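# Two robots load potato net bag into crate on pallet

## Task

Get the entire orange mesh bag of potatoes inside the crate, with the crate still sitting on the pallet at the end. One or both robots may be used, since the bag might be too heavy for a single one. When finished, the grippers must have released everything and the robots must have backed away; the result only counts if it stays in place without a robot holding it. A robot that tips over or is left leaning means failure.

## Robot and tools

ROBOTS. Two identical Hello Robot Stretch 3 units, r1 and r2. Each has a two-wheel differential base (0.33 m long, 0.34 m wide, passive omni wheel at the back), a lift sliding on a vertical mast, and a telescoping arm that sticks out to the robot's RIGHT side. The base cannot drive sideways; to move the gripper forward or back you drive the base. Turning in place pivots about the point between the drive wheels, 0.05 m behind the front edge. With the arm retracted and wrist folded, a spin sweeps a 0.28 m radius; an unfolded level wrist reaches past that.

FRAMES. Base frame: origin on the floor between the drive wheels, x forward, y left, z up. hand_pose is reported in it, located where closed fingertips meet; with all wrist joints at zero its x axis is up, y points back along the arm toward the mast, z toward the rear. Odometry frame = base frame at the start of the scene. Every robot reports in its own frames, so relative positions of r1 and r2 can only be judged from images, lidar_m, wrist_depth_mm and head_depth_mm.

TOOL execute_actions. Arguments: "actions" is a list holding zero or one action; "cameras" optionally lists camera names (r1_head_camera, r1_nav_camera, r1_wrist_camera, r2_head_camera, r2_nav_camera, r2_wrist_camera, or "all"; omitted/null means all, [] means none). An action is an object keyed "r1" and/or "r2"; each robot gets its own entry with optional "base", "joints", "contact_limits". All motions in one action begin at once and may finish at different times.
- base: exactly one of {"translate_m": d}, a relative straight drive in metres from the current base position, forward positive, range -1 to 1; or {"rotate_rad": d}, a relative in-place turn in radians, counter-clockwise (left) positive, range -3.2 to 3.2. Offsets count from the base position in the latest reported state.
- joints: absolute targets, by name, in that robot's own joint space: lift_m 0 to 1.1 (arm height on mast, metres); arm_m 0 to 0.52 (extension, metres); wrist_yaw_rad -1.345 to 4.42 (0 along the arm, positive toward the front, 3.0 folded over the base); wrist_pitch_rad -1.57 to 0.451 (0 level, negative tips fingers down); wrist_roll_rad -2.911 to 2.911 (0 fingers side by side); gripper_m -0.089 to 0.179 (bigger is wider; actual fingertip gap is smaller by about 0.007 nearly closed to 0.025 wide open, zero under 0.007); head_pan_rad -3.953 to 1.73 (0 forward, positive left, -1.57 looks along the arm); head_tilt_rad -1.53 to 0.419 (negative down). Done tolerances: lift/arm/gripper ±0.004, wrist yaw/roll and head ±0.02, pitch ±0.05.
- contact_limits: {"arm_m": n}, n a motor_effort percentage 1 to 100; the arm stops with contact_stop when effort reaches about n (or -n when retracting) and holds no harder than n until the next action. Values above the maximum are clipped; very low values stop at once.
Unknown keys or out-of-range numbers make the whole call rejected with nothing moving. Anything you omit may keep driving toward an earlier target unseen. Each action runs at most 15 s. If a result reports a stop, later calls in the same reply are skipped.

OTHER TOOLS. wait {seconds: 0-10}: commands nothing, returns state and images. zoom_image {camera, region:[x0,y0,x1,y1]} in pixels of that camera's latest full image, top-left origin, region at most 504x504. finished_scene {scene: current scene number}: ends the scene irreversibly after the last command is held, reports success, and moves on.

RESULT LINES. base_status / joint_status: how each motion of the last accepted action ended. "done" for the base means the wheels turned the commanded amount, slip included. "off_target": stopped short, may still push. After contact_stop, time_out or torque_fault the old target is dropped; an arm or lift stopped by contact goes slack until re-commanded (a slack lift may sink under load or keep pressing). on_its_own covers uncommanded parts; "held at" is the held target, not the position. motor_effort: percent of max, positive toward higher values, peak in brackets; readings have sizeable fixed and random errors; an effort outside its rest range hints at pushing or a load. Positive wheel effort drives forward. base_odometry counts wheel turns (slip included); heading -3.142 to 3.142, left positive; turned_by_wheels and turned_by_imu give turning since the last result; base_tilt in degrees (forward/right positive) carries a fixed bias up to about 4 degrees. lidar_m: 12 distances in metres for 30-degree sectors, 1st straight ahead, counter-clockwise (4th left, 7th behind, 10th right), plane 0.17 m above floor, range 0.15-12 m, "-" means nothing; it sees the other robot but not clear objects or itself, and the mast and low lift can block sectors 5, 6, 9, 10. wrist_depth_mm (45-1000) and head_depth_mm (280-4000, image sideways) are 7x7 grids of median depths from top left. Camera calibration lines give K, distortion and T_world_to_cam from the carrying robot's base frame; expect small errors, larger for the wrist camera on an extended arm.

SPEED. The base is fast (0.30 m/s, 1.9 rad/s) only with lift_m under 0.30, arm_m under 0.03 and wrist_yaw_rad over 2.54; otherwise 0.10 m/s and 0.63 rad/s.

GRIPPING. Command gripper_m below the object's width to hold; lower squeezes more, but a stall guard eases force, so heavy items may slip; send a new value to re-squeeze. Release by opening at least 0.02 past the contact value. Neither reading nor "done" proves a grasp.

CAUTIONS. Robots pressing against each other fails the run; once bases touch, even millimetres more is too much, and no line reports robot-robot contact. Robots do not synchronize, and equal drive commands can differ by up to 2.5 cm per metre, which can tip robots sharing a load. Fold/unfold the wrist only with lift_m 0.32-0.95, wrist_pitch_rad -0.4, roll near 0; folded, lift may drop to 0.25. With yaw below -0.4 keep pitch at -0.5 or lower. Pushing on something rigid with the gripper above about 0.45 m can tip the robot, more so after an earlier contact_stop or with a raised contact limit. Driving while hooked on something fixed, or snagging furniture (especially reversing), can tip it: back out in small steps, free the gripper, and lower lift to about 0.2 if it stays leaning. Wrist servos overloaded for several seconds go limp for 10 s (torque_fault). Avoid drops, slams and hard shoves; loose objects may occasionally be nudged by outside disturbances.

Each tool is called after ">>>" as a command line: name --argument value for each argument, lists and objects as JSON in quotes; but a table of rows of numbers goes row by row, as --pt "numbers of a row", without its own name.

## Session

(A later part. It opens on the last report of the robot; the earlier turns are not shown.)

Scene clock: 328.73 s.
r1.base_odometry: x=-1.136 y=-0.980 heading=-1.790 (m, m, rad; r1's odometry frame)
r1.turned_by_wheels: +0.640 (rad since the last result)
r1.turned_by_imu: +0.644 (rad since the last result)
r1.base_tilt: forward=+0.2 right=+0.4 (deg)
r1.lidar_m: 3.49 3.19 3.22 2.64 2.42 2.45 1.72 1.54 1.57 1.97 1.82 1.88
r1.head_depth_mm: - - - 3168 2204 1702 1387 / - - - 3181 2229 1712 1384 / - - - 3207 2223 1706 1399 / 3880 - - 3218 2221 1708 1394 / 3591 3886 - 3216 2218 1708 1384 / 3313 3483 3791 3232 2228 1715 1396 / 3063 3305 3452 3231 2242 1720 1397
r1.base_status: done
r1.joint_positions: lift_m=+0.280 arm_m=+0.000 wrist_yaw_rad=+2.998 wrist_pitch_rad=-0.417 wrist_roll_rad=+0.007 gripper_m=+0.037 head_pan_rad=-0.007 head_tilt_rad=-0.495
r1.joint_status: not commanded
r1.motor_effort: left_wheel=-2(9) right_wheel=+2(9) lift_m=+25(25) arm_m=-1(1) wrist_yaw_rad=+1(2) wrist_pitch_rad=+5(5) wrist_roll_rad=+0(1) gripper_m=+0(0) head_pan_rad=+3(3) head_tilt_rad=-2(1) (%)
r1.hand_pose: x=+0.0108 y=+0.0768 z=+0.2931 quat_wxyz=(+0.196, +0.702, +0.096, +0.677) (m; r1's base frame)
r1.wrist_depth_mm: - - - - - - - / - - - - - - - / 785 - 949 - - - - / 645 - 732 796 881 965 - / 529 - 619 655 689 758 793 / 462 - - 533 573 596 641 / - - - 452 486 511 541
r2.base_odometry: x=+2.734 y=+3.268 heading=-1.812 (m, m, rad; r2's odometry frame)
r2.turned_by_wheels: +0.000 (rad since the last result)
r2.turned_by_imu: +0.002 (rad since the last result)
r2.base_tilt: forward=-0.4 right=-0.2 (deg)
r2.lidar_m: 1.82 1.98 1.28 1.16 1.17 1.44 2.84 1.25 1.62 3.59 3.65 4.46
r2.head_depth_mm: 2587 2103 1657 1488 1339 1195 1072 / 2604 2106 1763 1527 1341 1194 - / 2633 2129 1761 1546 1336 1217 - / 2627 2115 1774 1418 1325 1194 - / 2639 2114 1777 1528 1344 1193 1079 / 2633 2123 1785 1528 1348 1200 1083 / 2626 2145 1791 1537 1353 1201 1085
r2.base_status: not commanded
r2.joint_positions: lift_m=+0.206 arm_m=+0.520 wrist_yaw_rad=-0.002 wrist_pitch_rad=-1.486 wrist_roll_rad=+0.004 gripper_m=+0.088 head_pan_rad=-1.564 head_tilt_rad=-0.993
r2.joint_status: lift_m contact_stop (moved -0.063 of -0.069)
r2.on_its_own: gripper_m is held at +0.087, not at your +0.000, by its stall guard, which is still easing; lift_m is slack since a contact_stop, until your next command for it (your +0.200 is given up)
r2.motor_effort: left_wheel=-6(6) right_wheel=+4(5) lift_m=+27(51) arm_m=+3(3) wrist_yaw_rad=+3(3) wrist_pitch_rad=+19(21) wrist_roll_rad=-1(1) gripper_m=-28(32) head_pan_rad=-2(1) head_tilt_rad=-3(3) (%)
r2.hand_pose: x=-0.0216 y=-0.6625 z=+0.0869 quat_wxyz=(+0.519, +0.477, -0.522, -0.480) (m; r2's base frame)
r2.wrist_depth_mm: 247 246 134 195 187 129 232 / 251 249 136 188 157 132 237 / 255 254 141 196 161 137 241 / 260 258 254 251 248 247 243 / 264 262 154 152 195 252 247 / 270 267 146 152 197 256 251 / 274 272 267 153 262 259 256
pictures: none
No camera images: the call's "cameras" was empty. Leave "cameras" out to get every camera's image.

Release r2's grip meanwhile (stall guard), continue r1.

>>> execute_actions --actions '[{"r2":{"joints":{"lift_m":0.215,"gripper_m":0.14,"wrist_pitch_rad":-1.42}},"r1":{"base":{"translate_m":1.0}}}]' --cameras '[]'

>>> execute_actions --actions '[{"r1":{"base":{"translate_m":0.91}}}]' --cameras '[]'

>>> execute_actions --actions '[{"r1":{"base":{"rotate_rad":-1.01},"joints":{"lift_m":0.5}}}]' --cameras '[]'

>>> execute_actions --actions '[{"r1":{"base":{"translate_m":0.6},"joints":{"wrist_yaw_rad":0,"head_pan_rad":-1.0,"head_tilt_rad":-0.8}}}]' --cameras '["r1_head_camera","r1_nav_camera","r2_head_camera"]'

Scene clock: 337.37 s.
r1.base_odometry: x=-1.353 y=-1.956 heading=-1.790 (m, m, rad; r1's odometry frame)
r1.turned_by_wheels: +0.000 (rad since the last result)
r1.turned_by_imu: +0.008 (rad since the last result)
r1.base_tilt: forward=+0.0 right=+0.3 (deg)
r1.lidar_m: 2.62 2.40 2.43 3.02 3.05 3.07 2.58 2.34 2.36 1.35 1.47 4.03
r1.head_depth_mm: - - - 3155 2235 1704 1391 / 3499 3860 - 3175 2248 1709 1389 / 3166 3395 3794 3160 2211 1707 1387 / 2879 3134 3401 3198 2230 1709 1387 / 2644 2852 3058 3099 2207 1716 1387 / 2440 2608 2817 2888 2240 1709 1394 / 2287 2392 2554 2684 2238 1725 1391
r1.base_status: done
r1.joint_positions: lift_m=+0.280 arm_m=+0.000 wrist_yaw_rad=+2.998 wrist_pitch_rad=-0.417 wrist_roll_rad=+0.007 gripper_m=+0.037 head_pan_rad=-0.007 head_tilt_rad=-0.495
r1.joint_status: not commanded
r1.motor_effort: left_wheel=-2(7) right_wheel=+2(8) lift_m=+26(26) arm_m=-1(1) wrist_yaw_rad=+1(1) wrist_pitch_rad=+5(5) wrist_roll_rad=+0(0) gripper_m=+0(0) head_pan_rad=+3(4) head_tilt_rad=-1(2) (%)
r1.hand_pose: x=+0.0108 y=+0.0768 z=+0.2931 quat_wxyz=(+0.196, +0.702, +0.096, +0.677) (m; r1's base frame)
r1.wrist_depth_mm: - - - - - - - / - - - - - - - / 779 - 953 - - - - / 635 - 750 802 876 965 - / 533 - 626 649 695 745 816 / 460 - - 530 570 598 644 / - - - 450 486 508 542
r2.base_odometry: x=+2.734 y=+3.268 heading=-1.812 (m, m, rad; r2's odometry frame)
r2.turned_by_wheels: +0.000 (rad since the last result)
r2.turned_by_imu: +0.002 (rad since the last result)
r2.base_tilt: forward=-0.4 right=+0.0 (deg)
r2.lidar_m: 4.23 1.98 1.28 1.17 1.17 1.44 2.85 1.25 1.61 3.61 3.65 1.65
r2.head_depth_mm: 2576 2119 1647 1487 1335 1189 1071 / 2620 2100 1774 1529 1342 1194 - / 2634 2121 1767 1533 1329 1209 - / 2629 2104 1765 1430 1317 1201 - / 2634 2120 1762 1530 1346 1197 1078 / 2639 2145 1775 1533 1340 1206 1083 / 2657 2158 1790 1544 1358 1203 1090
r2.base_status: not commanded
r2.joint_positions: lift_m=+0.214 arm_m=+0.520 wrist_yaw_rad=-0.002 wrist_pitch_rad=-1.450 wrist_roll_rad=+0.004 gripper_m=+0.140 head_pan_rad=-1.564 head_tilt_rad=-0.993
r2.joint_status: all done
r2.motor_effort: left_wheel=-5(6) right_wheel=+2(4) lift_m=+50(49) arm_m=+3(3) wrist_yaw_rad=+2(3) wrist_pitch_rad=+8(19) wrist_roll_rad=-1(1) gripper_m=-7(68) head_pan_rad=-3(2) head_tilt_rad=-3(3) (%)
r2.hand_pose: x=-0.0216 y=-0.6716 z=+0.0953 quat_wxyz=(+0.528, +0.467, -0.530, -0.471) (m; r2's base frame)
r2.wrist_depth_mm: 257 257 144 217 204 139 242 / 261 258 144 195 160 139 245 / 265 260 146 199 161 142 247 / 267 264 261 258 257 252 250 / 270 268 212 160 199 257 254 / 275 270 147 151 193 258 256 / 278 275 152 149 262 262 259
pictures: none
No camera images: the call's "cameras" was empty. Leave "cameras" out to get every camera's image.

Scene clock: 342.10 s.
r1.base_odometry: x=-1.551 y=-2.844 heading=-1.790 (m, m, rad; r1's odometry frame)
r1.turned_by_wheels: +0.000 (rad since the last result)
r1.turned_by_imu: +0.007 (rad since the last result)
r1.base_tilt: forward=-0.1 right=+0.5 (deg)
r1.lidar_m: 1.82 1.68 1.70 2.13 3.61 3.64 3.36 3.07 1.43 2.17 5.15 2.79
r1.head_depth_mm: 2749 2955 3377 3179 2234 1704 1386 / 2401 2616 2889 3030 2220 1714 1386 / 2184 2369 2549 2780 2213 1711 1386 / 1969 2132 2318 2508 2220 1705 1386 / 1826 1949 2102 2267 2219 1707 1384 / 1680 1780 1917 2062 2150 1714 1393 / 1564 1645 1750 1871 1983 1718 1396
r1.base_status: done
r1.joint_positions: lift_m=+0.280 arm_m=+0.000 wrist_yaw_rad=+2.999 wrist_pitch_rad=-0.417 wrist_roll_rad=+0.007 gripper_m=+0.037 head_pan_rad=-0.007 head_tilt_rad=-0.495
r1.joint_status: not commanded
r1.motor_effort: left_wheel=-2(9) right_wheel=+2(8) lift_m=+25(25) arm_m=-1(1) wrist_yaw_rad=+1(2) wrist_pitch_rad=+5(5) wrist_roll_rad=+0(0) gripper_m=+0(0) head_pan_rad=+3(3) head_tilt_rad=-2(2) (%)
r1.hand_pose: x=+0.0108 y=+0.0768 z=+0.2931 quat_wxyz=(+0.196, +0.702, +0.096, +0.677) (m; r1's base frame)
r1.wrist_depth_mm: - - - - - - - / - - - - - - - / 778 - 966 - - - - / 638 - 737 814 867 938 - / 535 - 628 653 695 748 802 / 465 - - 524 574 607 648 / - - - 455 488 513 536
r2.base_odometry: x=+2.734 y=+3.268 heading=-1.812 (m, m, rad; r2's odometry frame)
r2.turned_by_wheels: +0.000 (rad since the last result)
r2.turned_by_imu: +0.001 (rad since the last result)
r2.base_tilt: forward=-0.4 right=+0.0 (deg)
r2.lidar_m: 4.23 1.98 1.29 1.17 1.17 1.43 2.85 1.25 1.61 3.60 1.99 4.47
r2.head_depth_mm: 2582 2083 1642 1485 1332 1184 1074 / 2625 2120 1771 1514 1337 1191 - / 2621 2104 1777 1542 1337 1211 - / 2627 2102 1775 1420 1322 1193 - / 2635 2146 1778 1523 1338 1192 1079 / 2635 2115 1782 1537 1344 1201 1083 / 2656 2134 1788 1529 1347 1202 1080
r2.base_status: not commanded
r2.joint_positions: lift_m=+0.214 arm_m=+0.520 wrist_yaw_rad=-0.002 wrist_pitch_rad=-1.450 wrist_roll_rad=+0.004 gripper_m=+0.140 head_pan_rad=-1.564 head_tilt_rad=-0.993
r2.joint_status: not commanded
r2.motor_effort: left_wheel=-4(5) right_wheel=+3(2) lift_m=+50(50) arm_m=+3(3) wrist_yaw_rad=+2(3) wrist_pitch_rad=+9(9) wrist_roll_rad=-1(1) gripper_m=-8(7) head_pan_rad=-1(1) head_tilt_rad=-3(3) (%)
r2.hand_pose: x=-0.0216 y=-0.6716 z=+0.0953 quat_wxyz=(+0.528, +0.467, -0.530, -0.471) (m; r2's base frame)
r2.wrist_depth_mm: 258 255 144 217 203 139 242 / 260 258 144 194 160 139 243 / 264 261 147 199 161 141 248 / 266 263 261 258 255 253 250 / 270 267 213 160 199 257 253 / 274 271 147 151 193 261 255 / 278 275 152 150 263 263 260
pictures: none
No camera images: the call's "cameras" was empty. Leave "cameras" out to get every camera's image.

Scene clock: 344.93 s.
r1.base_odometry: x=-1.551 y=-2.844 heading=-2.800 (m, m, rad; r1's odometry frame)
r1.turned_by_wheels: -1.010 (rad since the last result)
r1.turned_by_imu: -1.016 (rad since the last result)
r1.base_tilt: forward=+0.0 right=+0.3 (deg)
r1.lidar_m: 5.15 2.67 1.81 1.68 1.70 2.18 3.60 3.66 3.32 3.06 1.43 2.16
r1.head_depth_mm: - - - 2672 2105 1705 1384 / - - - 2713 2124 1701 1389 / - - - 2969 2199 1703 1385 / - - - 3160 2221 1712 1399 / - - - 3157 2233 1709 1386 / - - - 3188 2231 1705 1397 / - - - 3210 2225 1720 1397
r1.base_status: done
r1.joint_positions: lift_m=+0.500 arm_m=+0.000 wrist_yaw_rad=+2.999 wrist_pitch_rad=-0.418 wrist_roll_rad=+0.007 gripper_m=+0.037 head_pan_rad=-0.007 head_tilt_rad=-0.495
r1.joint_status: all done
r1.motor_effort: left_wheel=+2(11) right_wheel=-2(5) lift_m=+42(45) arm_m=-1(1) wrist_yaw_rad=+1(0) wrist_pitch_rad=+5(5) wrist_roll_rad=-1(0) gripper_m=+0(0) head_pan_rad=+3(3) head_tilt_rad=-2(1) (%)
r1.hand_pose: x=+0.0108 y=+0.0768 z=+0.5124 quat_wxyz=(+0.196, +0.702, +0.096, +0.677) (m; r1's base frame)
r1.wrist_depth_mm: - - - - - - - / - - - - - - - / - - - - - - - / 993 - - - - - - / 829 - 978 - - - - / 706 725 793 814 867 920 990 / 616 - 673 696 739 783 826
r2.base_odometry: x=+2.734 y=+3.268 heading=-1.812 (m, m, rad; r2's odometry frame)
r2.turned_by_wheels: +0.000 (rad since the last result)
r2.turned_by_imu: +0.001 (rad since the last result)
r2.base_tilt: forward=-0.3 right=-0.1 (deg)
r2.lidar_m: 4.24 1.97 1.28 1.16 1.17 1.43 2.85 1.25 1.61 3.61 1.99 4.45
r2.head_depth_mm: 2576 2095 1655 1480 1334 1192 1074 / 2608 2116 1762 1516 1338 1191 - / 2608 2106 1771 1535 1336 1215 - / 2582 2111 1782 1421 1320 1198 - / 2643 2141 1768 1527 1339 1200 1080 / 2629 2136 1783 1546 1346 1201 1080 / 2660 2150 1796 1546 1357 1200 1078
r2.base_status: not commanded
r2.joint_positions: lift_m=+0.214 arm_m=+0.520 wrist_yaw_rad=-0.002 wrist_pitch_rad=-1.450 wrist_roll_rad=+0.004 gripper_m=+0.140 head_pan_rad=-1.564 head_tilt_rad=-0.993
r2.joint_status: not commanded
r2.motor_effort: left_wheel=-4(4) right_wheel=+3(2) lift_m=+51(50) arm_m=+3(3) wrist_yaw_rad=+3(3) wrist_pitch_rad=+9(9) wrist_roll_rad=-1(1) gripper_m=-7(7) head_pan_rad=-2(2) head_tilt_rad=-3(3) (%)
r2.hand_pose: x=-0.0216 y=-0.6716 z=+0.0953 quat_wxyz=(+0.528, +0.467, -0.530, -0.471) (m; r2's base frame)
r2.wrist_depth_mm: 258 255 144 217 204 139 242 / 260 258 144 194 160 139 245 / 264 261 146 199 160 142 248 / 267 264 261 260 255 252 250 / 269 266 213 160 199 258 253 / 274 272 147 152 193 260 256 / 276 274 152 149 264 261 259
pictures: none
No camera images: the call's "cameras" was empty. Leave "cameras" out to get every camera's image.

Scene clock: 351.93 s.
r1.base_odometry: x=-2.117 y=-3.045 heading=-2.800 (m, m, rad; r1's odometry frame)
r1.turned_by_wheels: +0.000 (rad since the last result)
r1.turned_by_imu: +0.005 (rad since the last result)
r1.base_tilt: forward=+0.2 right=+0.3 (deg)
r1.lidar_m: 4.55 2.75 1.86 1.74 1.77 2.27 4.20 4.26 3.23 1.83 3.07 1.62
r1.head_depth_mm: 2615 2792 2051 1972 1620 1377 1192 / 2727 3004 2467 1864 1579 1374 1192 / 2813 3126 2541 1980 1541 1360 1188 / 2918 3206 2527 1964 1612 1359 1182 / 3047 3311 2556 1880 1611 1360 1174 / 3168 3410 2352 1775 1617 1358 1181 / 3385 3458 2042 1844 1526 1358 1173
r1.base_status: done
r1.joint_positions: lift_m=+0.500 arm_m=+0.000 wrist_yaw_rad=+0.003 wrist_pitch_rad=-0.418 wrist_roll_rad=+0.007 gripper_m=+0.037 head_pan_rad=-0.993 head_tilt_rad=-0.790
r1.joint_status: all done
r1.motor_effort: left_wheel=+1(8) right_wheel=-2(2) lift_m=+43(44) arm_m=-1(1) wrist_yaw_rad=-2(4) wrist_pitch_rad=+5(5) wrist_roll_rad=+0(0) gripper_m=+0(0) head_pan_rad=-3(41) head_tilt_rad=-3(16) (%)
r1.hand_pose: x=-0.0209 y=-0.3698 z=+0.5124 quat_wxyz=(+0.690, +0.147, -0.694, -0.147) (m; r1's base frame)
r1.wrist_depth_mm: - - - - - - - / - - - - - - - / - - - - - - - / 990 993 - - - - - / 840 839 940 985 - - - / 708 739 796 794 892 933 977 / 622 640 669 687 751 786 829
r2.base_odometry: x=+2.734 y=+3.268 heading=-1.812 (m, m, rad; r2's odometry frame)
r2.turned_by_wheels: +0.000 (rad since the last result)
r2.turned_by_imu: +0.001 (rad since the last result)
r2.base_tilt: forward=-0.3 right=-0.1 (deg)
r2.lidar_m: 4.23 1.98 1.28 1.16 1.17 1.44 2.84 1.25 1.61 1.83 3.63 4.47
r2.head_depth_mm: 2623 2096 1654 1486 1344 1188 1068 / 2606 2097 1772 1517 1334 1198 - / 2599 2119 1782 1540 1337 1216 - / 2615 2116 1763 1425 1316 1200 - / 2651 2134 1785 1519 1341 1194 1078 / 2536 1913 1770 1531 1348 1198 1081 / 2538 2081 1782 1546 1349 1198 1085
r2.base_status: not commanded
r2.joint_positions: lift_m=+0.214 arm_m=+0.520 wrist_yaw_rad=-0.002 wrist_pitch_rad=-1.450 wrist_roll_rad=+0.004 gripper_m=+0.140 head_pan_rad=-1.564 head_tilt_rad=-0.993
r2.joint_status: not commanded
r2.motor_effort: left_wheel=-5(5) right_wheel=+2(3) lift_m=+50(50) arm_m=+3(3) wrist_yaw_rad=+3(3) wrist_pitch_rad=+9(9) wrist_roll_rad=-1(1) gripper_m=-7(6) head_pan_rad=-2(2) head_tilt_rad=-3(3) (%)
r2.hand_pose: x=-0.0216 y=-0.6716 z=+0.0953 quat_wxyz=(+0.528, +0.467, -0.530, -0.471) (m; r2's base frame)
r2.wrist_depth_mm: 259 254 144 217 204 139 242 / 259 258 144 194 160 139 245 / 264 262 146 199 161 142 248 / 268 264 261 258 256 253 250 / 270 268 212 160 200 256 253 / 272 271 147 151 193 258 256 / 276 274 152 150 265 262 260
pictures: r1_head_camera (sideways: a quarter turn clockwise sets it upright), r1_nav_camera (sideways: a quarter turn counterclockwise sets it upright), r2_head_camera (sideways: a quarter turn clockwise sets it upright)
camera_calibration (this result's frames):
r1_head_camera: T_world_to_cam=[[-0.318108, 0.573832, -0.754668, 1.00311], [0.871926, 0.489614, 0.00475664, -0.00928473], [0.372226, -0.656502, -0.656089, 0.809426], [0, 0, 0, 1]] pos_world=[0.0259028, -0.0396796, 1.28811]
r1_nav_camera: T_world_to_cam=[[0.370757, -0.66588, 0.647413, -0.803255], [-0.847903, -0.527123, -0.0565863, 0.129427], [0.378946, -0.527963, -0.760036, 0.936432], [0, 0, 0, 1]] pos_world=[0.0526971, 0.0277539, 1.23908]
r2_head_camera: T_world_to_cam=[[0.0570747, 0.835253, -0.546895, 0.728449], [0.998249, -0.0562677, 0.0182429, -0.0306266], [-0.0155351, -0.546979, -0.837002, 1.04933], [0, 0, 0, 1]] pos_world=[0.00529841, -0.036201, 1.27724]
Images, in order (width x height): r1_head_camera 896x504, r1_nav_camera 672x504, r2_head_camera 896x504.

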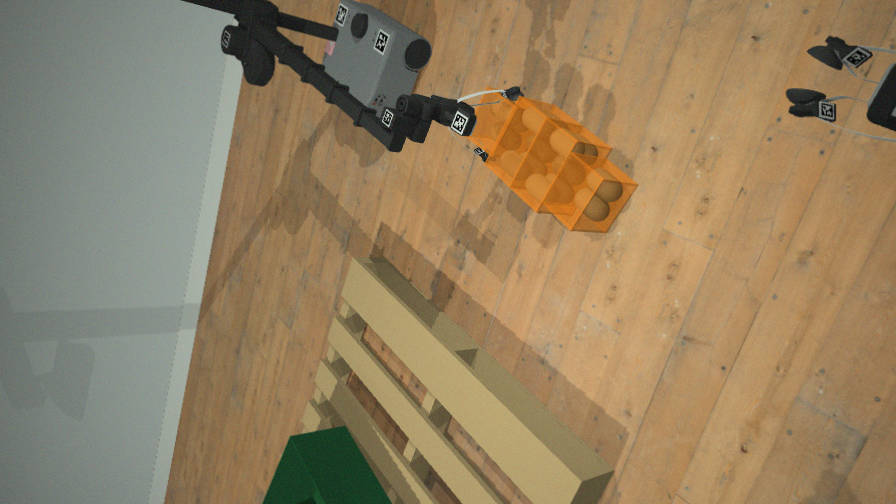

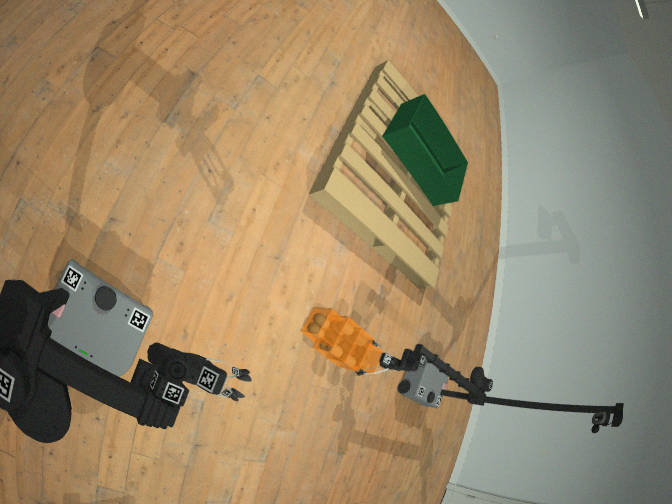

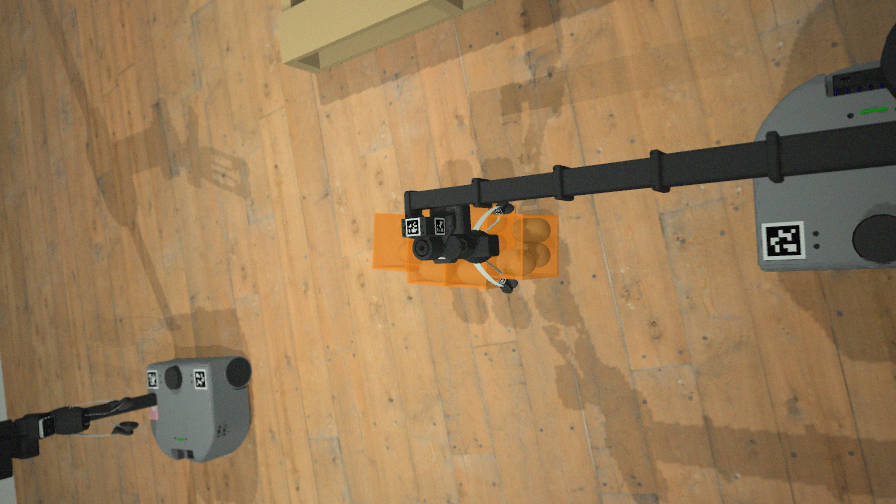

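>>> execute_actions --actions '[{"r1":{"base":{"rotate_rad":-0.45},"joints":{"wrist_pitch_rad":-1.45,"gripper_m":0.179}}}]' --cameras '[]'

>>> execute_actions --actions '[{"r1":{"base":{"translate_m":0.39}}}]' --cameras '[]'

>>> execute_actions --actions '[{"r1":{"base":{"rotate_rad":0.45},"joints":{"head_pan_rad":-1.57,"head_tilt_rad":-1.0}}}]' --cameras '[]'

>>> execute_actions --actions '[{"r1":{"joints":{"arm_m":0.5,"lift_m":0.42}}}]' --cameras '["r1_head_camera","r1_wrist_camera","r2_head_camera"]'

Scene clock: 360.40 s.
r1.base_odometry: x=-2.117 y=-3.045 heading=+3.033 (m, m, rad; r1's odometry frame)
r1.turned_by_wheels: -0.450 (rad since the last result)
r1.turned_by_imu: -0.452 (rad since the last result)
r1.base_tilt: forward=+0.0 right=+0.3 (deg)
r1.lidar_m: 1.61 4.57 2.54 1.82 1.75 1.80 2.41 4.20 4.36 3.15 1.21 1.83
r1.head_depth_mm: 2722 3021 2579 1993 1617 1372 1191 / 2719 3042 2537 1978 1619 1366 1187 / 2702 3060 2545 1962 1610 1359 1184 / 2705 3017 2536 1967 1607 1373 1184 / 2626 2864 2121 1910 1571 1363 1182 / 2670 3004 2525 1901 1549 1357 1179 / 2639 2967 2487 1967 1601 1354 1179
r1.base_status: done
r1.joint_positions: lift_m=+0.500 arm_m=+0.000 wrist_yaw_rad=+0.002 wrist_pitch_rad=-1.447 wrist_roll_rad=+0.007 gripper_m=+0.179 head_pan_rad=-0.993 head_tilt_rad=-0.790
r1.joint_status: all done
r1.motor_effort: left_wheel=+2(6) right_wheel=-2(5) lift_m=+43(43) arm_m=-1(1) wrist_yaw_rad=-2(3) wrist_pitch_rad=-1(6) wrist_roll_rad=+0(0) gripper_m=+0(97) head_pan_rad=-3(4) head_tilt_rad=-4(3) (%)
r1.hand_pose: x=-0.0216 y=-0.1532 z=+0.3811 quat_wxyz=(+0.529, +0.467, -0.531, -0.469) (m; r1's base frame)
r1.wrist_depth_mm: 514 520 539 543 547 568 579 / 516 522 531 540 557 557 570 / 515 526 530 553 553 571 579 / 512 526 535 548 561 573 592 / 530 531 536 - 567 575 583 / - 538 539 - - 570 584 / 524 531 538 - - - 588
r2.base_odometry: x=+2.734 y=+3.268 heading=-1.812 (m, m, rad; r2's odometry frame)
r2.turned_by_wheels: +0.000 (rad since the last result)
r2.turned_by_imu: +0.001 (rad since the last result)
r2.base_tilt: forward=-0.4 right=+0.0 (deg)
r2.lidar_m: 4.23 1.99 1.29 1.17 1.17 1.44 2.84 1.25 1.61 1.83 3.62 4.47
r2.head_depth_mm: 2578 2092 1651 1491 1334 1191 1072 / 2630 2113 1762 1527 1337 1192 - / 2607 2107 1757 1541 1337 1207 - / 2587 2118 1763 1422 1321 1197 - / 2618 2062 1775 1531 1339 1201 1077 / 2466 1911 1779 1544 1338 1195 1080 / 2476 2061 1774 1539 1347 1201 1082
r2.base_status: not commanded
r2.joint_positions: lift_m=+0.214 arm_m=+0.520 wrist_yaw_rad=-0.002 wrist_pitch_rad=-1.450 wrist_roll_rad=+0.004 gripper_m=+0.140 head_pan_rad=-1.564 head_tilt_rad=-0.993
r2.joint_status: not commanded
r2.motor_effort: left_wheel=-5(4) right_wheel=+3(2) lift_m=+51(50) arm_m=+3(3) wrist_yaw_rad=+2(3) wrist_pitch_rad=+9(9) wrist_roll_rad=-1(1) gripper_m=-7(7) head_pan_rad=-1(3) head_tilt_rad=-3(3) (%)
r2.hand_pose: x=-0.0216 y=-0.6716 z=+0.0953 quat_wxyz=(+0.528, +0.467, -0.530, -0.471) (m; r2's base frame)
r2.wrist_depth_mm: 257 254 144 217 204 139 243 / 260 258 145 195 160 139 244 / 264 261 147 199 161 142 249 / 267 264 260 259 255 252 253 / 271 268 213 160 200 256 252 / 272 272 148 152 193 260 255 / 277 274 151 150 263 261 259
pictures: none
No camera images: the call's "cameras" was empty. Leave "cameras" out to get every camera's image.

Scene clock: 365.30 s.
r1.base_odometry: x=-2.504 y=-3.003 heading=+3.033 (m, m, rad; r1's odometry frame)
r1.turned_by_wheels: +0.000 (rad since the last result)
r1.turned_by_imu: +0.003 (rad since the last result)
r1.base_tilt: forward=+0.2 right=+0.1 (deg)
r1.lidar_m: 1.22 4.23 2.82 2.03 1.96 2.01 2.70 4.53 4.12 2.95 1.65 1.37
r1.head_depth_mm: 2558 2859 2553 1997 1621 1374 1189 / 2528 2878 2550 2008 1614 1369 1189 / 2487 2781 2362 1907 1518 1351 1189 / 2513 2833 2125 1909 1567 1333 1182 / 2512 2886 2526 1960 1607 1362 1175 / 2484 2810 2521 1957 1595 1361 1182 / 2487 2798 2502 1815 1520 1352 1180
r1.base_status: done
r1.joint_positions: lift_m=+0.500 arm_m=+0.000 wrist_yaw_rad=+0.002 wrist_pitch_rad=-1.447 wrist_roll_rad=+0.007 gripper_m=+0.179 head_pan_rad=-0.993 head_tilt_rad=-0.790
r1.joint_status: not commanded
r1.motor_effort: left_wheel=+1(8) right_wheel=-2(3) lift_m=+43(43) arm_m=-1(1) wrist_yaw_rad=-3(3) wrist_pitch_rad=-1(1) wrist_roll_rad=+0(0) gripper_m=+0(0) head_pan_rad=-3(2) head_tilt_rad=-3(3) (%)
r1.hand_pose: x=-0.0216 y=-0.1532 z=+0.3811 quat_wxyz=(+0.529, +0.467, -0.531, -0.469) (m; r1's base frame)
r1.wrist_depth_mm: 505 522 530 538 554 563 571 / 511 522 531 547 555 568 577 / 512 517 535 547 553 584 575 / 517 526 532 546 559 568 580 / 522 525 535 - 559 573 581 / - 528 538 - - 580 585 / 523 535 538 - - - 587
r2.base_odometry: x=+2.734 y=+3.268 heading=-1.812 (m, m, rad; r2's odometry frame)
r2.turned_by_wheels: +0.000 (rad since the last result)
r2.turned_by_imu: +0.001 (rad since the last result)
r2.base_tilt: forward=-0.3 right=+0.0 (deg)
r2.lidar_m: 4.24 1.97 1.28 1.17 1.17 1.44 2.84 1.25 1.61 1.65 3.63 4.46
r2.head_depth_mm: 2583 2107 1644 1491 1330 1192 1069 / 2609 2098 1759 1516 1337 1189 - / 2620 2101 1767 1539 1338 1214 - / 2466 1912 1772 1420 1317 1197 - / 2358 1924 1780 1525 1348 1200 1078 / 2641 2134 1788 1536 1338 1195 1083 / 2657 2131 1775 1537 1350 1203 1078
r2.base_status: not commanded
r2.joint_positions: lift_m=+0.214 arm_m=+0.520 wrist_yaw_rad=-0.002 wrist_pitch_rad=-1.450 wrist_roll_rad=+0.004 gripper_m=+0.140 head_pan_rad=-1.564 head_tilt_rad=-0.993
r2.joint_status: not commanded
r2.motor_effort: left_wheel=-5(5) right_wheel=+2(3) lift_m=+51(50) arm_m=+3(3) wrist_yaw_rad=+3(3) wrist_pitch_rad=+9(9) wrist_roll_rad=-1(1) gripper_m=-7(6) head_pan_rad=-1(2) head_tilt_rad=-3(3) (%)
r2.hand_pose: x=-0.0216 y=-0.6716 z=+0.0953 quat_wxyz=(+0.528, +0.467, -0.530, -0.471) (m; r2's base frame)
r2.wrist_depth_mm: 258 255 144 218 204 139 242 / 261 259 144 194 160 139 244 / 264 262 146 199 161 142 248 / 267 264 260 259 256 253 250 / 269 267 212 160 200 256 252 / 275 270 147 152 194 259 255 / 276 274 152 150 264 263 258
pictures: none
No camera images: the call's "cameras" was empty. Leave "cameras" out to get every camera's image.

Scene clock: 366.97 s.
r1.base_odometry: x=-2.504 y=-3.003 heading=-2.800 (m, m, rad; r1's odometry frame)
r1.turned_by_wheels: +0.450 (rad since the last result)
r1.turned_by_imu: +0.453 (rad since the last result)
r1.base_tilt: forward=+0.2 right=+0.5 (deg)
r1.lidar_m: 4.22 3.06 2.08 1.94 1.98 2.53 4.54 4.44 3.02 1.66 1.44 1.22
r1.head_depth_mm: 2769 2337 1943 1663 1431 1262 1140 / 2761 2335 1923 1639 1426 1265 1135 / 2708 2338 1924 1627 1422 1275 - / 2606 1969 1827 1536 1403 1270 - / 2546 1975 1858 1593 1407 1244 1138 / 2554 2284 1883 1612 1409 1247 1116 / 2578 2264 1878 1609 1396 1243 1123
r1.base_status: done
r1.joint_positions: lift_m=+0.500 arm_m=+0.000 wrist_yaw_rad=+0.002 wrist_pitch_rad=-1.447 wrist_roll_rad=+0.007 gripper_m=+0.179 head_pan_rad=-1.563 head_tilt_rad=-0.988
r1.joint_status: all done
r1.motor_effort: left_wheel=-3(7) right_wheel=+2(6) lift_m=+44(43) arm_m=-1(1) wrist_yaw_rad=-3(2) wrist_pitch_rad=-1(1) wrist_roll_rad=+0(0) gripper_m=+0(0) head_pan_rad=-3(30) head_tilt_rad=-4(14) (%)
r1.hand_pose: x=-0.0216 y=-0.1531 z=+0.3811 quat_wxyz=(+0.529, +0.467, -0.531, -0.470) (m; r1's base frame)
r1.wrist_depth_mm: 507 519 534 534 552 563 571 / 511 526 532 544 552 569 578 / 520 524 531 541 554 562 573 / 511 525 530 549 555 565 580 / 519 527 536 - 562 568 584 / - 530 533 - - 577 586 / 517 527 538 - - - 585
r2.base_odometry: x=+2.734 y=+3.268 heading=-1.812 (m, m, rad; r2's odometry frame)
r2.turned_by_wheels: +0.000 (rad since the last result)
r2.turned_by_imu: +0.000 (rad since the last result)
r2.base_tilt: forward=-0.2 right=+0.0 (deg)
r2.lidar_m: 4.22 1.98 1.28 1.16 1.17 1.44 2.85 1.25 1.61 1.66 3.65 4.46
r2.head_depth_mm: 2604 2102 1645 1483 1333 1185 1073 / 2603 2109 1773 1502 1341 1195 - / 2621 2101 1765 1533 1331 1210 - / 2474 2012 1773 1418 1321 1195 - / 2470 1855 1770 1532 1343 1199 1078 / 2666 2127 1782 1540 1356 1207 1084 / 2652 2143 1783 1534 1353 1209 1087
r2.base_status: not commanded
r2.joint_positions: lift_m=+0.214 arm_m=+0.520 wrist_yaw_rad=-0.002 wrist_pitch_rad=-1.450 wrist_roll_rad=+0.004 gripper_m=+0.140 head_pan_rad=-1.564 head_tilt_rad=-0.993
r2.joint_status: not commanded
r2.motor_effort: left_wheel=-4(4) right_wheel=+2(2) lift_m=+50(50) arm_m=+3(3) wrist_yaw_rad=+3(2) wrist_pitch_rad=+9(8) wrist_roll_rad=-1(1) gripper_m=-7(7) head_pan_rad=-1(1) head_tilt_rad=-3(3) (%)
r2.hand_pose: x=-0.0216 y=-0.6716 z=+0.0953 quat_wxyz=(+0.528, +0.467, -0.530, -0.471) (m; r2's base frame)
r2.wrist_depth_mm: 258 254 144 217 204 139 241 / 261 258 144 195 160 139 246 / 264 260 146 199 160 142 247 / 266 264 260 258 255 251 251 / 271 266 213 161 199 256 253 / 272 272 147 151 193 260 255 / 278 275 152 150 264 262 260
pictures: none
No camera images: the call's "cameras" was empty. Leave "cameras" out to get every camera's image.

Scene clock: 371.83 s.
r1.base_odometry: x=-2.504 y=-3.003 heading=-2.800 (m, m, rad; r1's odometry frame)
r1.turned_by_wheels: +0.000 (rad since the last result)
r1.turned_by_imu: +0.001 (rad since the last result)
r1.base_tilt: forward=+0.1 right=+0.3 (deg)
r1.lidar_m: 4.23 3.07 2.08 1.95 1.98 2.53 4.53 4.50 3.03 1.65 1.44 1.22
r1.head_depth_mm: 2760 2361 1940 1650 1425 1265 1136 / 2760 2349 1932 1637 1426 1259 1147 / 2741 2315 1927 1645 1416 1256 - / 2628 1963 1811 1472 1397 1250 1153 / 2567 1999 1846 1617 1406 1252 1138 / 2611 2290 1888 1613 1400 1239 1118 / 2588 2259 1871 1607 1397 1239 1109
r1.base_status: not commanded
r1.joint_positions: lift_m=+0.420 arm_m=+0.500 wrist_yaw_rad=+0.001 wrist_pitch_rad=-1.448 wrist_roll_rad=+0.007 gripper_m=+0.179 head_pan_rad=-1.563 head_tilt_rad=-0.988
r1.joint_status: all done
r1.motor_effort: left_wheel=-2(2) right_wheel=+2(2) lift_m=+24(36) arm_m=+5(0) wrist_yaw_rad=-1(3) wrist_pitch_rad=+0(1) wrist_roll_rad=+0(0) gripper_m=+0(0) head_pan_rad=-3(3) head_tilt_rad=-4(4) (%)
r1.hand_pose: x=-0.0216 y=-0.6520 z=+0.3018 quat_wxyz=(+0.528, +0.467, -0.531, -0.470) (m; r1's base frame)
r1.wrist_depth_mm: 435 439 449 402 416 479 484 / 437 443 453 404 364 482 493 / 433 446 449 411 469 482 489 / 440 444 452 425 473 486 493 / 441 449 461 468 476 485 500 / - 455 457 467 479 481 494 / 444 449 462 472 482 - 503
r2.base_odometry: x=+2.734 y=+3.268 heading=-1.812 (m, m, rad; r2's odometry frame)
r2.turned_by_wheels: +0.000 (rad since the last result)
r2.turned_by_imu: +0.001 (rad since the last result)
r2.base_tilt: forward=-0.2 right=+0.0 (deg)
r2.lidar_m: 4.22 1.97 1.28 1.16 1.17 1.43 2.84 1.26 1.62 1.66 3.63 4.43
r2.head_depth_mm: 2629 2109 1657 1483 1341 1187 1072 / 2562 2093 1762 1516 1328 1192 - / 2609 2107 1766 1542 1345 1208 - / 2623 1749 1722 1425 1318 1196 - / 1477 1889 1779 1536 1347 1195 1081 / 2633 2122 1784 1538 1347 1200 1084 / 2635 2132 1788 1529 1352 1198 1080
r2.base_status: not commanded
r2.joint_positions: lift_m=+0.214 arm_m=+0.520 wrist_yaw_rad=-0.002 wrist_pitch_rad=-1.450 wrist_roll_rad=+0.004 gripper_m=+0.140 head_pan_rad=-1.564 head_tilt_rad=-0.993
r2.joint_status: not commanded
r2.motor_effort: left_wheel=-5(4) right_wheel=+2(2) lift_m=+50(50) arm_m=+3(3) wrist_yaw_rad=+3(3) wrist_pitch_rad=+9(9) wrist_roll_rad=-1(1) gripper_m=-7(7) head_pan_rad=-2(2) head_tilt_rad=-3(3) (%)
r2.hand_pose: x=-0.0216 y=-0.6716 z=+0.0953 quat_wxyz=(+0.528, +0.467, -0.530, -0.471) (m; r2's base frame)
r2.wrist_depth_mm: 258 255 144 217 204 139 243 / 260 258 144 195 160 139 244 / 263 261 147 199 161 142 248 / 268 265 261 258 256 251 250 / 271 267 214 160 200 257 253 / 273 270 147 152 193 260 256 / 276 274 152 150 264 261 259
pictures: r1_head_camera (sideways: a quarter turn clockwise sets it upright), r1_wrist_camera, r2_head_camera (sideways: a quarter turn clockwise sets it upright)
camera_calibration (this result's frames):
r1_head_camera: T_world_to_cam=[[0.0408152, 0.790272, -0.611395, 0.814217], [0.998282, -0.0579989, -0.00832494, 0.00697481], [-0.0420393, -0.610005, -0.791282, 0.987772], [0, 0, 0, 1]] pos_world=[0.00132992, -0.0405024, 1.27947]
r1_wrist_camera: T_world_to_cam=[[-0.989267, -0.128598, 0.0693858, -0.142165], [-0.126423, 0.991363, 0.0348879, 0.674889], [-0.073273, 0.0257415, -0.99698, 0.477436], [0, 0, 0, 1]] pos_world=[-0.0203344, -0.699632, 0.462313]
r2_head_camera: T_world_to_cam=[[0.0570747, 0.835253, -0.546895, 0.728449], [0.998249, -0.0562677, 0.0182429, -0.0306266], [-0.0155351, -0.546979, -0.837002, 1.04933], [0, 0, 0, 1]] pos_world=[0.00529841, -0.036201, 1.27724]
Images, in order (width x height): r1_head_camera 896x504, r1_wrist_camera 644x364, r2_head_camera 896x504.

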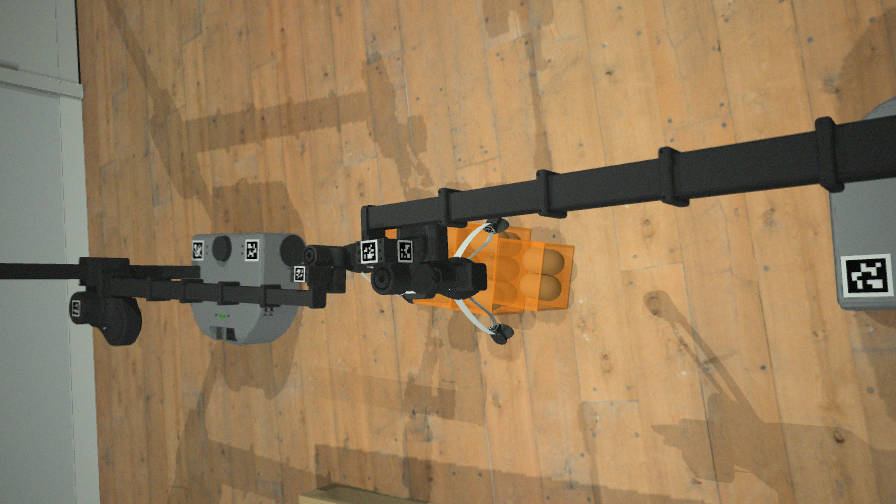

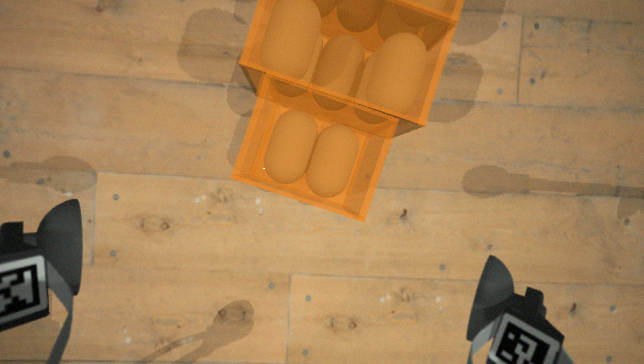

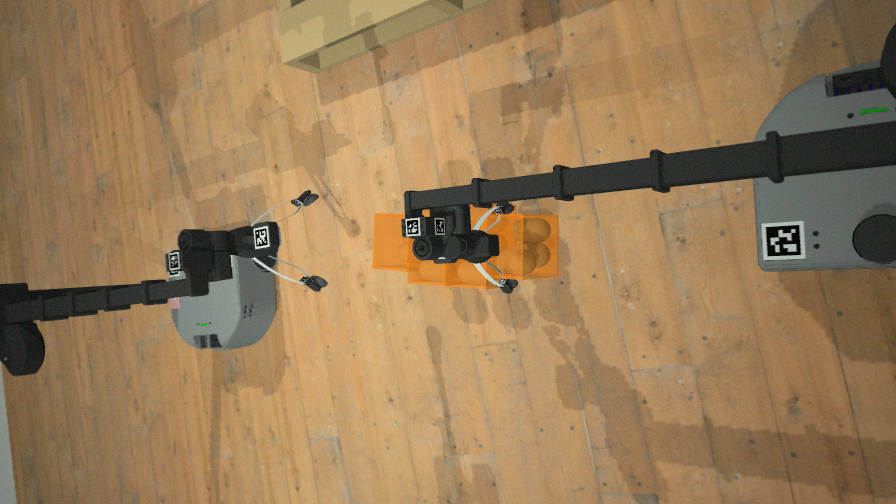

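>>> execute_actions --actions '[{"r1":{"joints":{"arm_m":0.52,"wrist_pitch_rad":-1.2,"lift_m":0.3}}}]' --cameras '["r1_wrist_camera"]'

>>> execute_actions --actions '[{"r1":{"joints":{"lift_m":0.2}}}]' --cameras '["r1_wrist_camera","r1_head_camera"]'

Scene clock: 385.67 s.
r1.base_odometry: x=-2.504 y=-3.003 heading=-2.800 (m, m, rad; r1's odometry frame)
r1.turned_by_wheels: +0.000 (rad since the last result)
r1.turned_by_imu: +0.001 (rad since the last result)
r1.base_tilt: forward=+0.0 right=+0.3 (deg)
r1.lidar_m: 4.23 3.07 2.08 1.94 1.97 2.54 4.54 4.45 3.02 1.65 1.44 1.22
r1.head_depth_mm: 2788 2357 1938 1645 1430 1265 1137 / 2766 2328 1923 1631 1423 1262 1151 / 2713 2308 1921 1628 1424 1261 - / 2618 1967 1828 1724 1397 1253 1154 / 2553 2012 1849 1612 1411 1250 1131 / 2603 2269 1892 1600 1408 1245 1121 / 2556 2262 1877 1614 1395 1245 1114
r1.base_status: not commanded
r1.joint_positions: lift_m=+0.300 arm_m=+0.520 wrist_yaw_rad=+0.001 wrist_pitch_rad=-1.208 wrist_roll_rad=+0.007 gripper_m=+0.179 head_pan_rad=-1.563 head_tilt_rad=-0.988
r1.joint_status: all done
r1.motor_effort: left_wheel=-2(2) right_wheel=+2(2) lift_m=+25(25) arm_m=+6(7) wrist_yaw_rad=-1(1) wrist_pitch_rad=+2(3) wrist_roll_rad=+0(0) gripper_m=+0(1) head_pan_rad=-3(2) head_tilt_rad=-5(4) (%)
r1.hand_pose: x=-0.0216 y=-0.7330 z=+0.1909 quat_wxyz=(+0.580, +0.400, -0.583, -0.403) (m; r1's base frame)
r1.wrist_depth_mm: 373 385 393 284 345 438 454 / 361 372 379 329 292 420 433 / 348 360 358 318 304 406 422 / 342 347 353 314 261 387 400 / 330 336 341 318 362 376 387 / - 324 328 291 351 362 375 / 310 315 324 330 344 - 363
r2.base_odometry: x=+2.734 y=+3.268 heading=-1.812 (m, m, rad; r2's odometry frame)
r2.turned_by_wheels: +0.000 (rad since the last result)
r2.turned_by_imu: +0.001 (rad since the last result)
r2.base_tilt: forward=-0.2 right=+0.1 (deg)
r2.lidar_m: 4.23 1.98 1.28 1.16 1.17 1.44 2.85 1.25 1.61 1.66 3.64 4.43
r2.head_depth_mm: 2614 2099 1645 1493 1330 1193 1075 / 2622 2108 1758 1521 1336 1195 - / 2628 2098 1783 1545 1341 1209 - / 2613 2004 1687 1421 1321 1194 - / 1573 1850 1784 1528 1340 1195 1076 / 2657 2143 1794 1519 1345 1208 1078 / 2655 2138 1783 1544 1353 1199 1079
r2.base_status: not commanded
r2.joint_positions: lift_m=+0.214 arm_m=+0.520 wrist_yaw_rad=-0.002 wrist_pitch_rad=-1.450 wrist_roll_rad=+0.004 gripper_m=+0.140 head_pan_rad=-1.564 head_tilt_rad=-0.993
r2.joint_status: not commanded
r2.motor_effort: left_wheel=-5(5) right_wheel=+3(2) lift_m=+50(50) arm_m=+3(3) wrist_yaw_rad=+2(2) wrist_pitch_rad=+9(9) wrist_roll_rad=-1(1) gripper_m=-7(7) head_pan_rad=-2(1) head_tilt_rad=-3(3) (%)
r2.hand_pose: x=-0.0216 y=-0.6716 z=+0.0953 quat_wxyz=(+0.528, +0.467, -0.530, -0.471) (m; r2's base frame)
r2.wrist_depth_mm: 259 256 144 218 203 139 243 / 262 256 144 195 160 139 245 / 264 261 146 199 160 142 247 / 266 265 262 258 255 253 250 / 270 268 213 160 200 257 253 / 275 271 147 152 194 260 254 / 277 276 152 149 264 261 260
pictures: r1_wrist_camera
camera_calibration (this result's frames):
r1_wrist_camera: T_world_to_cam=[[-0.989257, -0.108615, 0.0978402, -0.135625], [-0.126601, 0.971187, -0.201913, 0.789468], [-0.0730903, -0.21213, -0.974504, 0.190371], [0, 0, 0, 1]] pos_world=[-0.0203067, -0.741068, 0.35819]
Images, in order (width x height): r1_wrist_camera 644x364.

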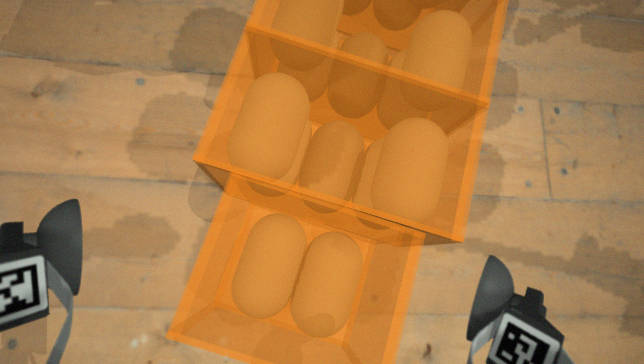

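Scene clock: 387.40 s.
r1.base_odometry: x=-2.504 y=-3.003 heading=-2.800 (m, m, rad; r1's odometry frame)
r1.turned_by_wheels: -0.001 (rad since the last result)
r1.turned_by_imu: -0.001 (rad since the last result)
r1.base_tilt: forward=+0.3 right=+0.3 (deg)
r1.lidar_m: 4.24 3.08 2.08 1.94 1.98 2.53 4.53 4.46 3.02 1.66 1.44 1.22
r1.head_depth_mm: 2813 2361 1929 1651 1435 1264 1131 / 2766 2326 1923 1644 1426 1263 1145 / 2691 2321 1926 1628 1415 1270 - / 2635 2022 1820 1613 1392 1258 1152 / 2559 1968 1855 1610 1407 1249 1145 / 2597 2289 1887 1607 1393 1244 1115 / 2566 2281 1871 1598 1400 1240 1119
r1.base_status: not commanded
r1.joint_positions: lift_m=+0.201 arm_m=+0.520 wrist_yaw_rad=-0.010 wrist_pitch_rad=-1.202 wrist_roll_rad=+0.003 gripper_m=+0.179 head_pan_rad=-1.563 head_tilt_rad=-0.988
r1.joint_status: lift_m contact_stop (moved -0.099 of -0.100)
r1.on_its_own: lift_m is slack since a contact_stop, until your next command for it
r1.motor_effort: left_wheel=-13(13) right_wheel=+17(17) lift_m=+34(32) arm_m=+6(5) wrist_yaw_rad=+10(9) wrist_pitch_rad=+1(2) wrist_roll_rad=+2(2) gripper_m=-1(1) head_pan_rad=-3(4) head_tilt_rad=-4(4) (%)
r1.hand_pose: x=-0.0223 y=-0.7345 z=+0.0921 quat_wxyz=(+0.580, +0.396, -0.586, -0.404) (m; r1's base frame)
r1.wrist_depth_mm: 270 278 162 238 242 201 334 / 260 267 156 224 243 173 318 / 253 260 167 215 186 164 304 / 243 250 255 222 179 171 295 / - 242 201 206 263 275 282 / - 233 188 194 255 267 274 / 223 230 189 188 248 - 264
r2.base_odometry: x=+2.734 y=+3.268 heading=-1.812 (m, m, rad; r2's odometry frame)
r2.turned_by_wheels: +0.000 (rad since the last result)
r2.turned_by_imu: +0.000 (rad since the last result)
r2.base_tilt: forward=-0.3 right=+0.0 (deg)
r2.lidar_m: 4.24 1.98 1.28 1.16 1.17 1.44 2.84 1.25 1.62 1.66 3.64 4.48
r2.head_depth_mm: 2572 2090 1652 1493 1336 1194 1074 / 2606 2112 1774 1521 1335 1190 - / 2635 2114 1775 1528 1340 1216 - / 2617 2007 1658 1423 1314 1190 - / 1656 1846 1786 1528 1346 1198 1083 / 2635 2119 1784 1532 1346 1198 1081 / 2642 2133 1794 1539 1354 1201 1086
r2.base_status: not commanded
r2.joint_positions: lift_m=+0.214 arm_m=+0.520 wrist_yaw_rad=-0.002 wrist_pitch_rad=-1.450 wrist_roll_rad=+0.004 gripper_m=+0.140 head_pan_rad=-1.564 head_tilt_rad=-0.993
r2.joint_status: not commanded
r2.motor_effort: left_wheel=-4(5) right_wheel=+2(3) lift_m=+51(50) arm_m=+3(3) wrist_yaw_rad=+2(2) wrist_pitch_rad=+8(9) wrist_roll_rad=-1(1) gripper_m=-7(7) head_pan_rad=-2(2) head_tilt_rad=-3(3) (%)
r2.hand_pose: x=-0.0216 y=-0.6718 z=+0.0953 quat_wxyz=(+0.528, +0.467, -0.531, -0.471) (m; r2's base frame)
r2.wrist_depth_mm: 258 256 144 217 202 139 243 / 261 259 144 194 160 139 244 / 263 262 146 199 161 142 247 / 265 266 261 259 255 252 249 / 270 268 264 161 200 255 252 / 273 272 147 152 193 259 255 / 276 274 152 150 264 263 259
pictures: r1_head_camera (sideways: a quarter turn clockwise sets it upright), r1_wrist_camera
camera_calibration (this result's frames):
r1_head_camera: T_world_to_cam=[[0.0408153, 0.790278, -0.611388, 0.814207], [0.998282, -0.057999, -0.00832556, 0.00697562], [-0.0420394, -0.609998, -0.791287, 0.98778], [0, 0, 0, 1]] pos_world=[0.00132991, -0.0405022, 1.27947]
r1_wrist_camera: T_world_to_cam=[[-0.989853, -0.101021, 0.0999241, -0.121494], [-0.120048, 0.970786, -0.207759, 0.7713], [-0.076017, -0.217646, -0.973063, 0.0894305], [0, 0, 0, 1]] pos_world=[-0.0208698, -0.741576, 0.259406]
Images, in order (width x height): r1_head_camera 896x504, r1_wrist_camera 644x364.

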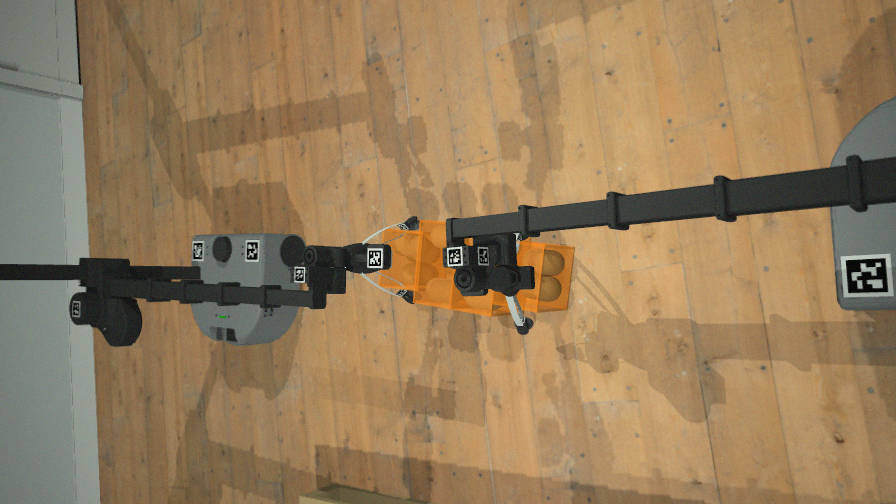

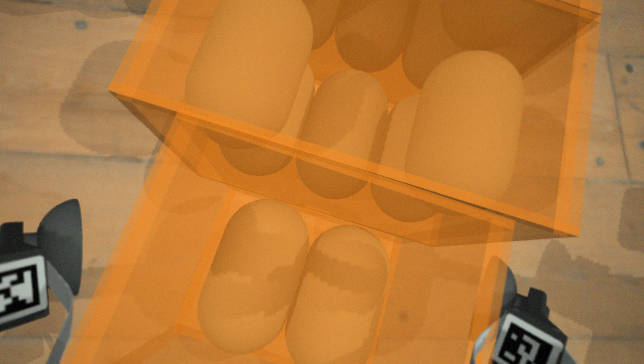

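>>> execute_actions --actions '[{"r1":{"joints":{"lift_m":0.205,"gripper_m":0.0}},"r2":{"joints":{"lift_m":0.2,"gripper_m":0.0}}}]' --cameras '["r1_wrist_camera","r2_wrist_camera"]'

>>> execute_actions --actions '[{"r1":{"joints":{"lift_m":0.35}},"r2":{"joints":{"lift_m":0.35}}}]' --cameras '["r1_head_camera","r2_head_camera","r1_wrist_camera"]'

Scene clock: 397.83 s.
r1.base_odometry: x=-2.504 y=-3.003 heading=-2.800 (m, m, rad; r1's odometry frame)
r1.turned_by_wheels: +0.000 (rad since the last result)
r1.turned_by_imu: +0.001 (rad since the last result)
r1.base_tilt: forward=+0.1 right=+0.3 (deg)
r1.lidar_m: 4.22 3.07 2.08 1.95 1.98 2.54 4.51 4.46 3.03 1.66 1.44 1.22
r1.head_depth_mm: 2785 2358 1938 1641 1429 1265 1136 / 2752 2336 1930 1640 1420 1257 1146 / 2694 2351 1923 1624 1425 1276 - / 2588 1966 1819 1592 1395 1249 1157 / 2560 1967 1853 1623 1399 1252 1138 / 2566 2292 1891 1611 1414 1245 1114 / 2588 2282 1885 1605 1396 1238 1113
r1.base_status: not commanded
r1.joint_positions: lift_m=+0.205 arm_m=+0.520 wrist_yaw_rad=-0.013 wrist_pitch_rad=-1.204 wrist_roll_rad=+0.024 gripper_m=+0.019 head_pan_rad=-1.563 head_tilt_rad=-0.988
r1.joint_status: gripper_m off_target (ended at +0.019, target +0.000); the others done
r1.motor_effort: left_wheel=-13(15) right_wheel=+16(19) lift_m=+28(42) arm_m=+5(5) wrist_yaw_rad=+12(13) wrist_pitch_rad=+1(2) wrist_roll_rad=-9(9) gripper_m=-100(100) head_pan_rad=-3(2) head_tilt_rad=-4(4) (%)
r1.hand_pose: x=-0.0225 y=-0.7340 z=+0.0961 quat_wxyz=(+0.573, +0.392, -0.592, -0.409) (m; r1's base frame)
r1.wrist_depth_mm: 277 284 167 243 244 208 335 / 269 276 161 229 248 304 321 / 258 265 172 222 181 173 310 / 251 256 262 228 177 287 296 / 243 251 207 211 269 277 286 / - 241 194 199 260 270 274 / 228 234 198 193 253 - 266
r2.base_odometry: x=+2.734 y=+3.268 heading=-1.812 (m, m, rad; r2's odometry frame)
r2.turned_by_wheels: +0.000 (rad since the last result)
r2.turned_by_imu: +0.001 (rad since the last result)
r2.base_tilt: forward=-0.3 right=-0.1 (deg)
r2.lidar_m: 4.22 1.98 1.28 1.16 1.17 1.44 2.84 1.25 1.61 1.66 3.63 4.48
r2.head_depth_mm: 2594 2098 1650 1497 1333 1189 1071 / 2629 2124 1770 1525 1339 1193 - / 2651 2116 1779 1526 1346 1215 - / 2629 2022 1659 1518 1328 1196 - / 1661 1882 1774 1536 1337 1199 1080 / 2650 2132 1789 1537 1350 1198 1079 / 2666 2144 1797 1529 1345 1208 1080
r2.base_status: not commanded
r2.joint_positions: lift_m=+0.205 arm_m=+0.520 wrist_yaw_rad=-0.002 wrist_pitch_rad=-1.484 wrist_roll_rad=+0.004 gripper_m=+0.005 head_pan_rad=-1.564 head_tilt_rad=-0.993
r2.joint_status: lift_m contact_stop (moved -0.009 of -0.014); gripper_m off_target (ended at +0.005, target +0.000)
r2.on_its_own: gripper_m is held at +0.005, not at your +0.000, by its stall guard, which is still easing; lift_m is slack since a contact_stop, until your next command for it (your +0.200 is given up)
r2.motor_effort: left_wheel=-6(6) right_wheel=+4(4) lift_m=+27(45) arm_m=+3(3) wrist_yaw_rad=+3(2) wrist_pitch_rad=+20(22) wrist_roll_rad=-1(1) gripper_m=-9(100) head_pan_rad=-1(2) head_tilt_rad=-3(3) (%)
r2.hand_pose: x=-0.0216 y=-0.6628 z=+0.0866 quat_wxyz=(+0.520, +0.476, -0.522, -0.480) (m; r2's base frame)
r2.wrist_depth_mm: 247 245 133 193 186 129 232 / 252 248 136 188 157 131 236 / 255 253 141 196 161 136 239 / 258 257 254 250 248 247 244 / 264 261 154 152 195 250 246 / 269 266 146 151 197 256 249 / 274 271 266 153 262 259 256
pictures: r1_wrist_camera, r2_wrist_camera
camera_calibration (this result's frames):
r1_wrist_camera: T_world_to_cam=[[-0.992626, -0.0788006, 0.0921142, -0.105019], [-0.0964761, 0.973632, -0.20672, 0.774128], [-0.0733958, -0.214082, -0.974054, 0.0961594], [0, 0, 0, 1]] pos_world=[-0.0225023, -0.741405, 0.263366]
r2_wrist_camera: T_world_to_cam=[[-0.994975, 0.0979343, -0.0208432, 0.0568547], [0.0952841, 0.990062, 0.103431, 0.679387], [0.0307655, 0.100925, -0.994418, 0.320379], [0, 0, 0, 1]] pos_world=[-0.0180224, -0.710538, 0.249506]
Images, in order (width x height): r1_wrist_camera 644x364, r2_wrist_camera 644x364.

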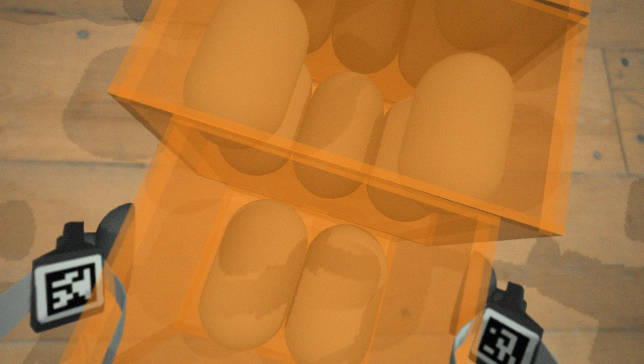

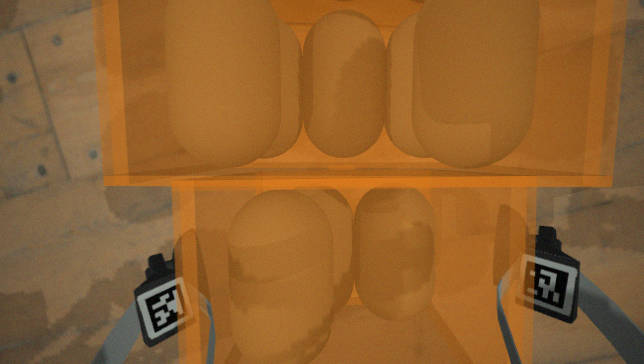

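not run: a stop came earlier in this reply.


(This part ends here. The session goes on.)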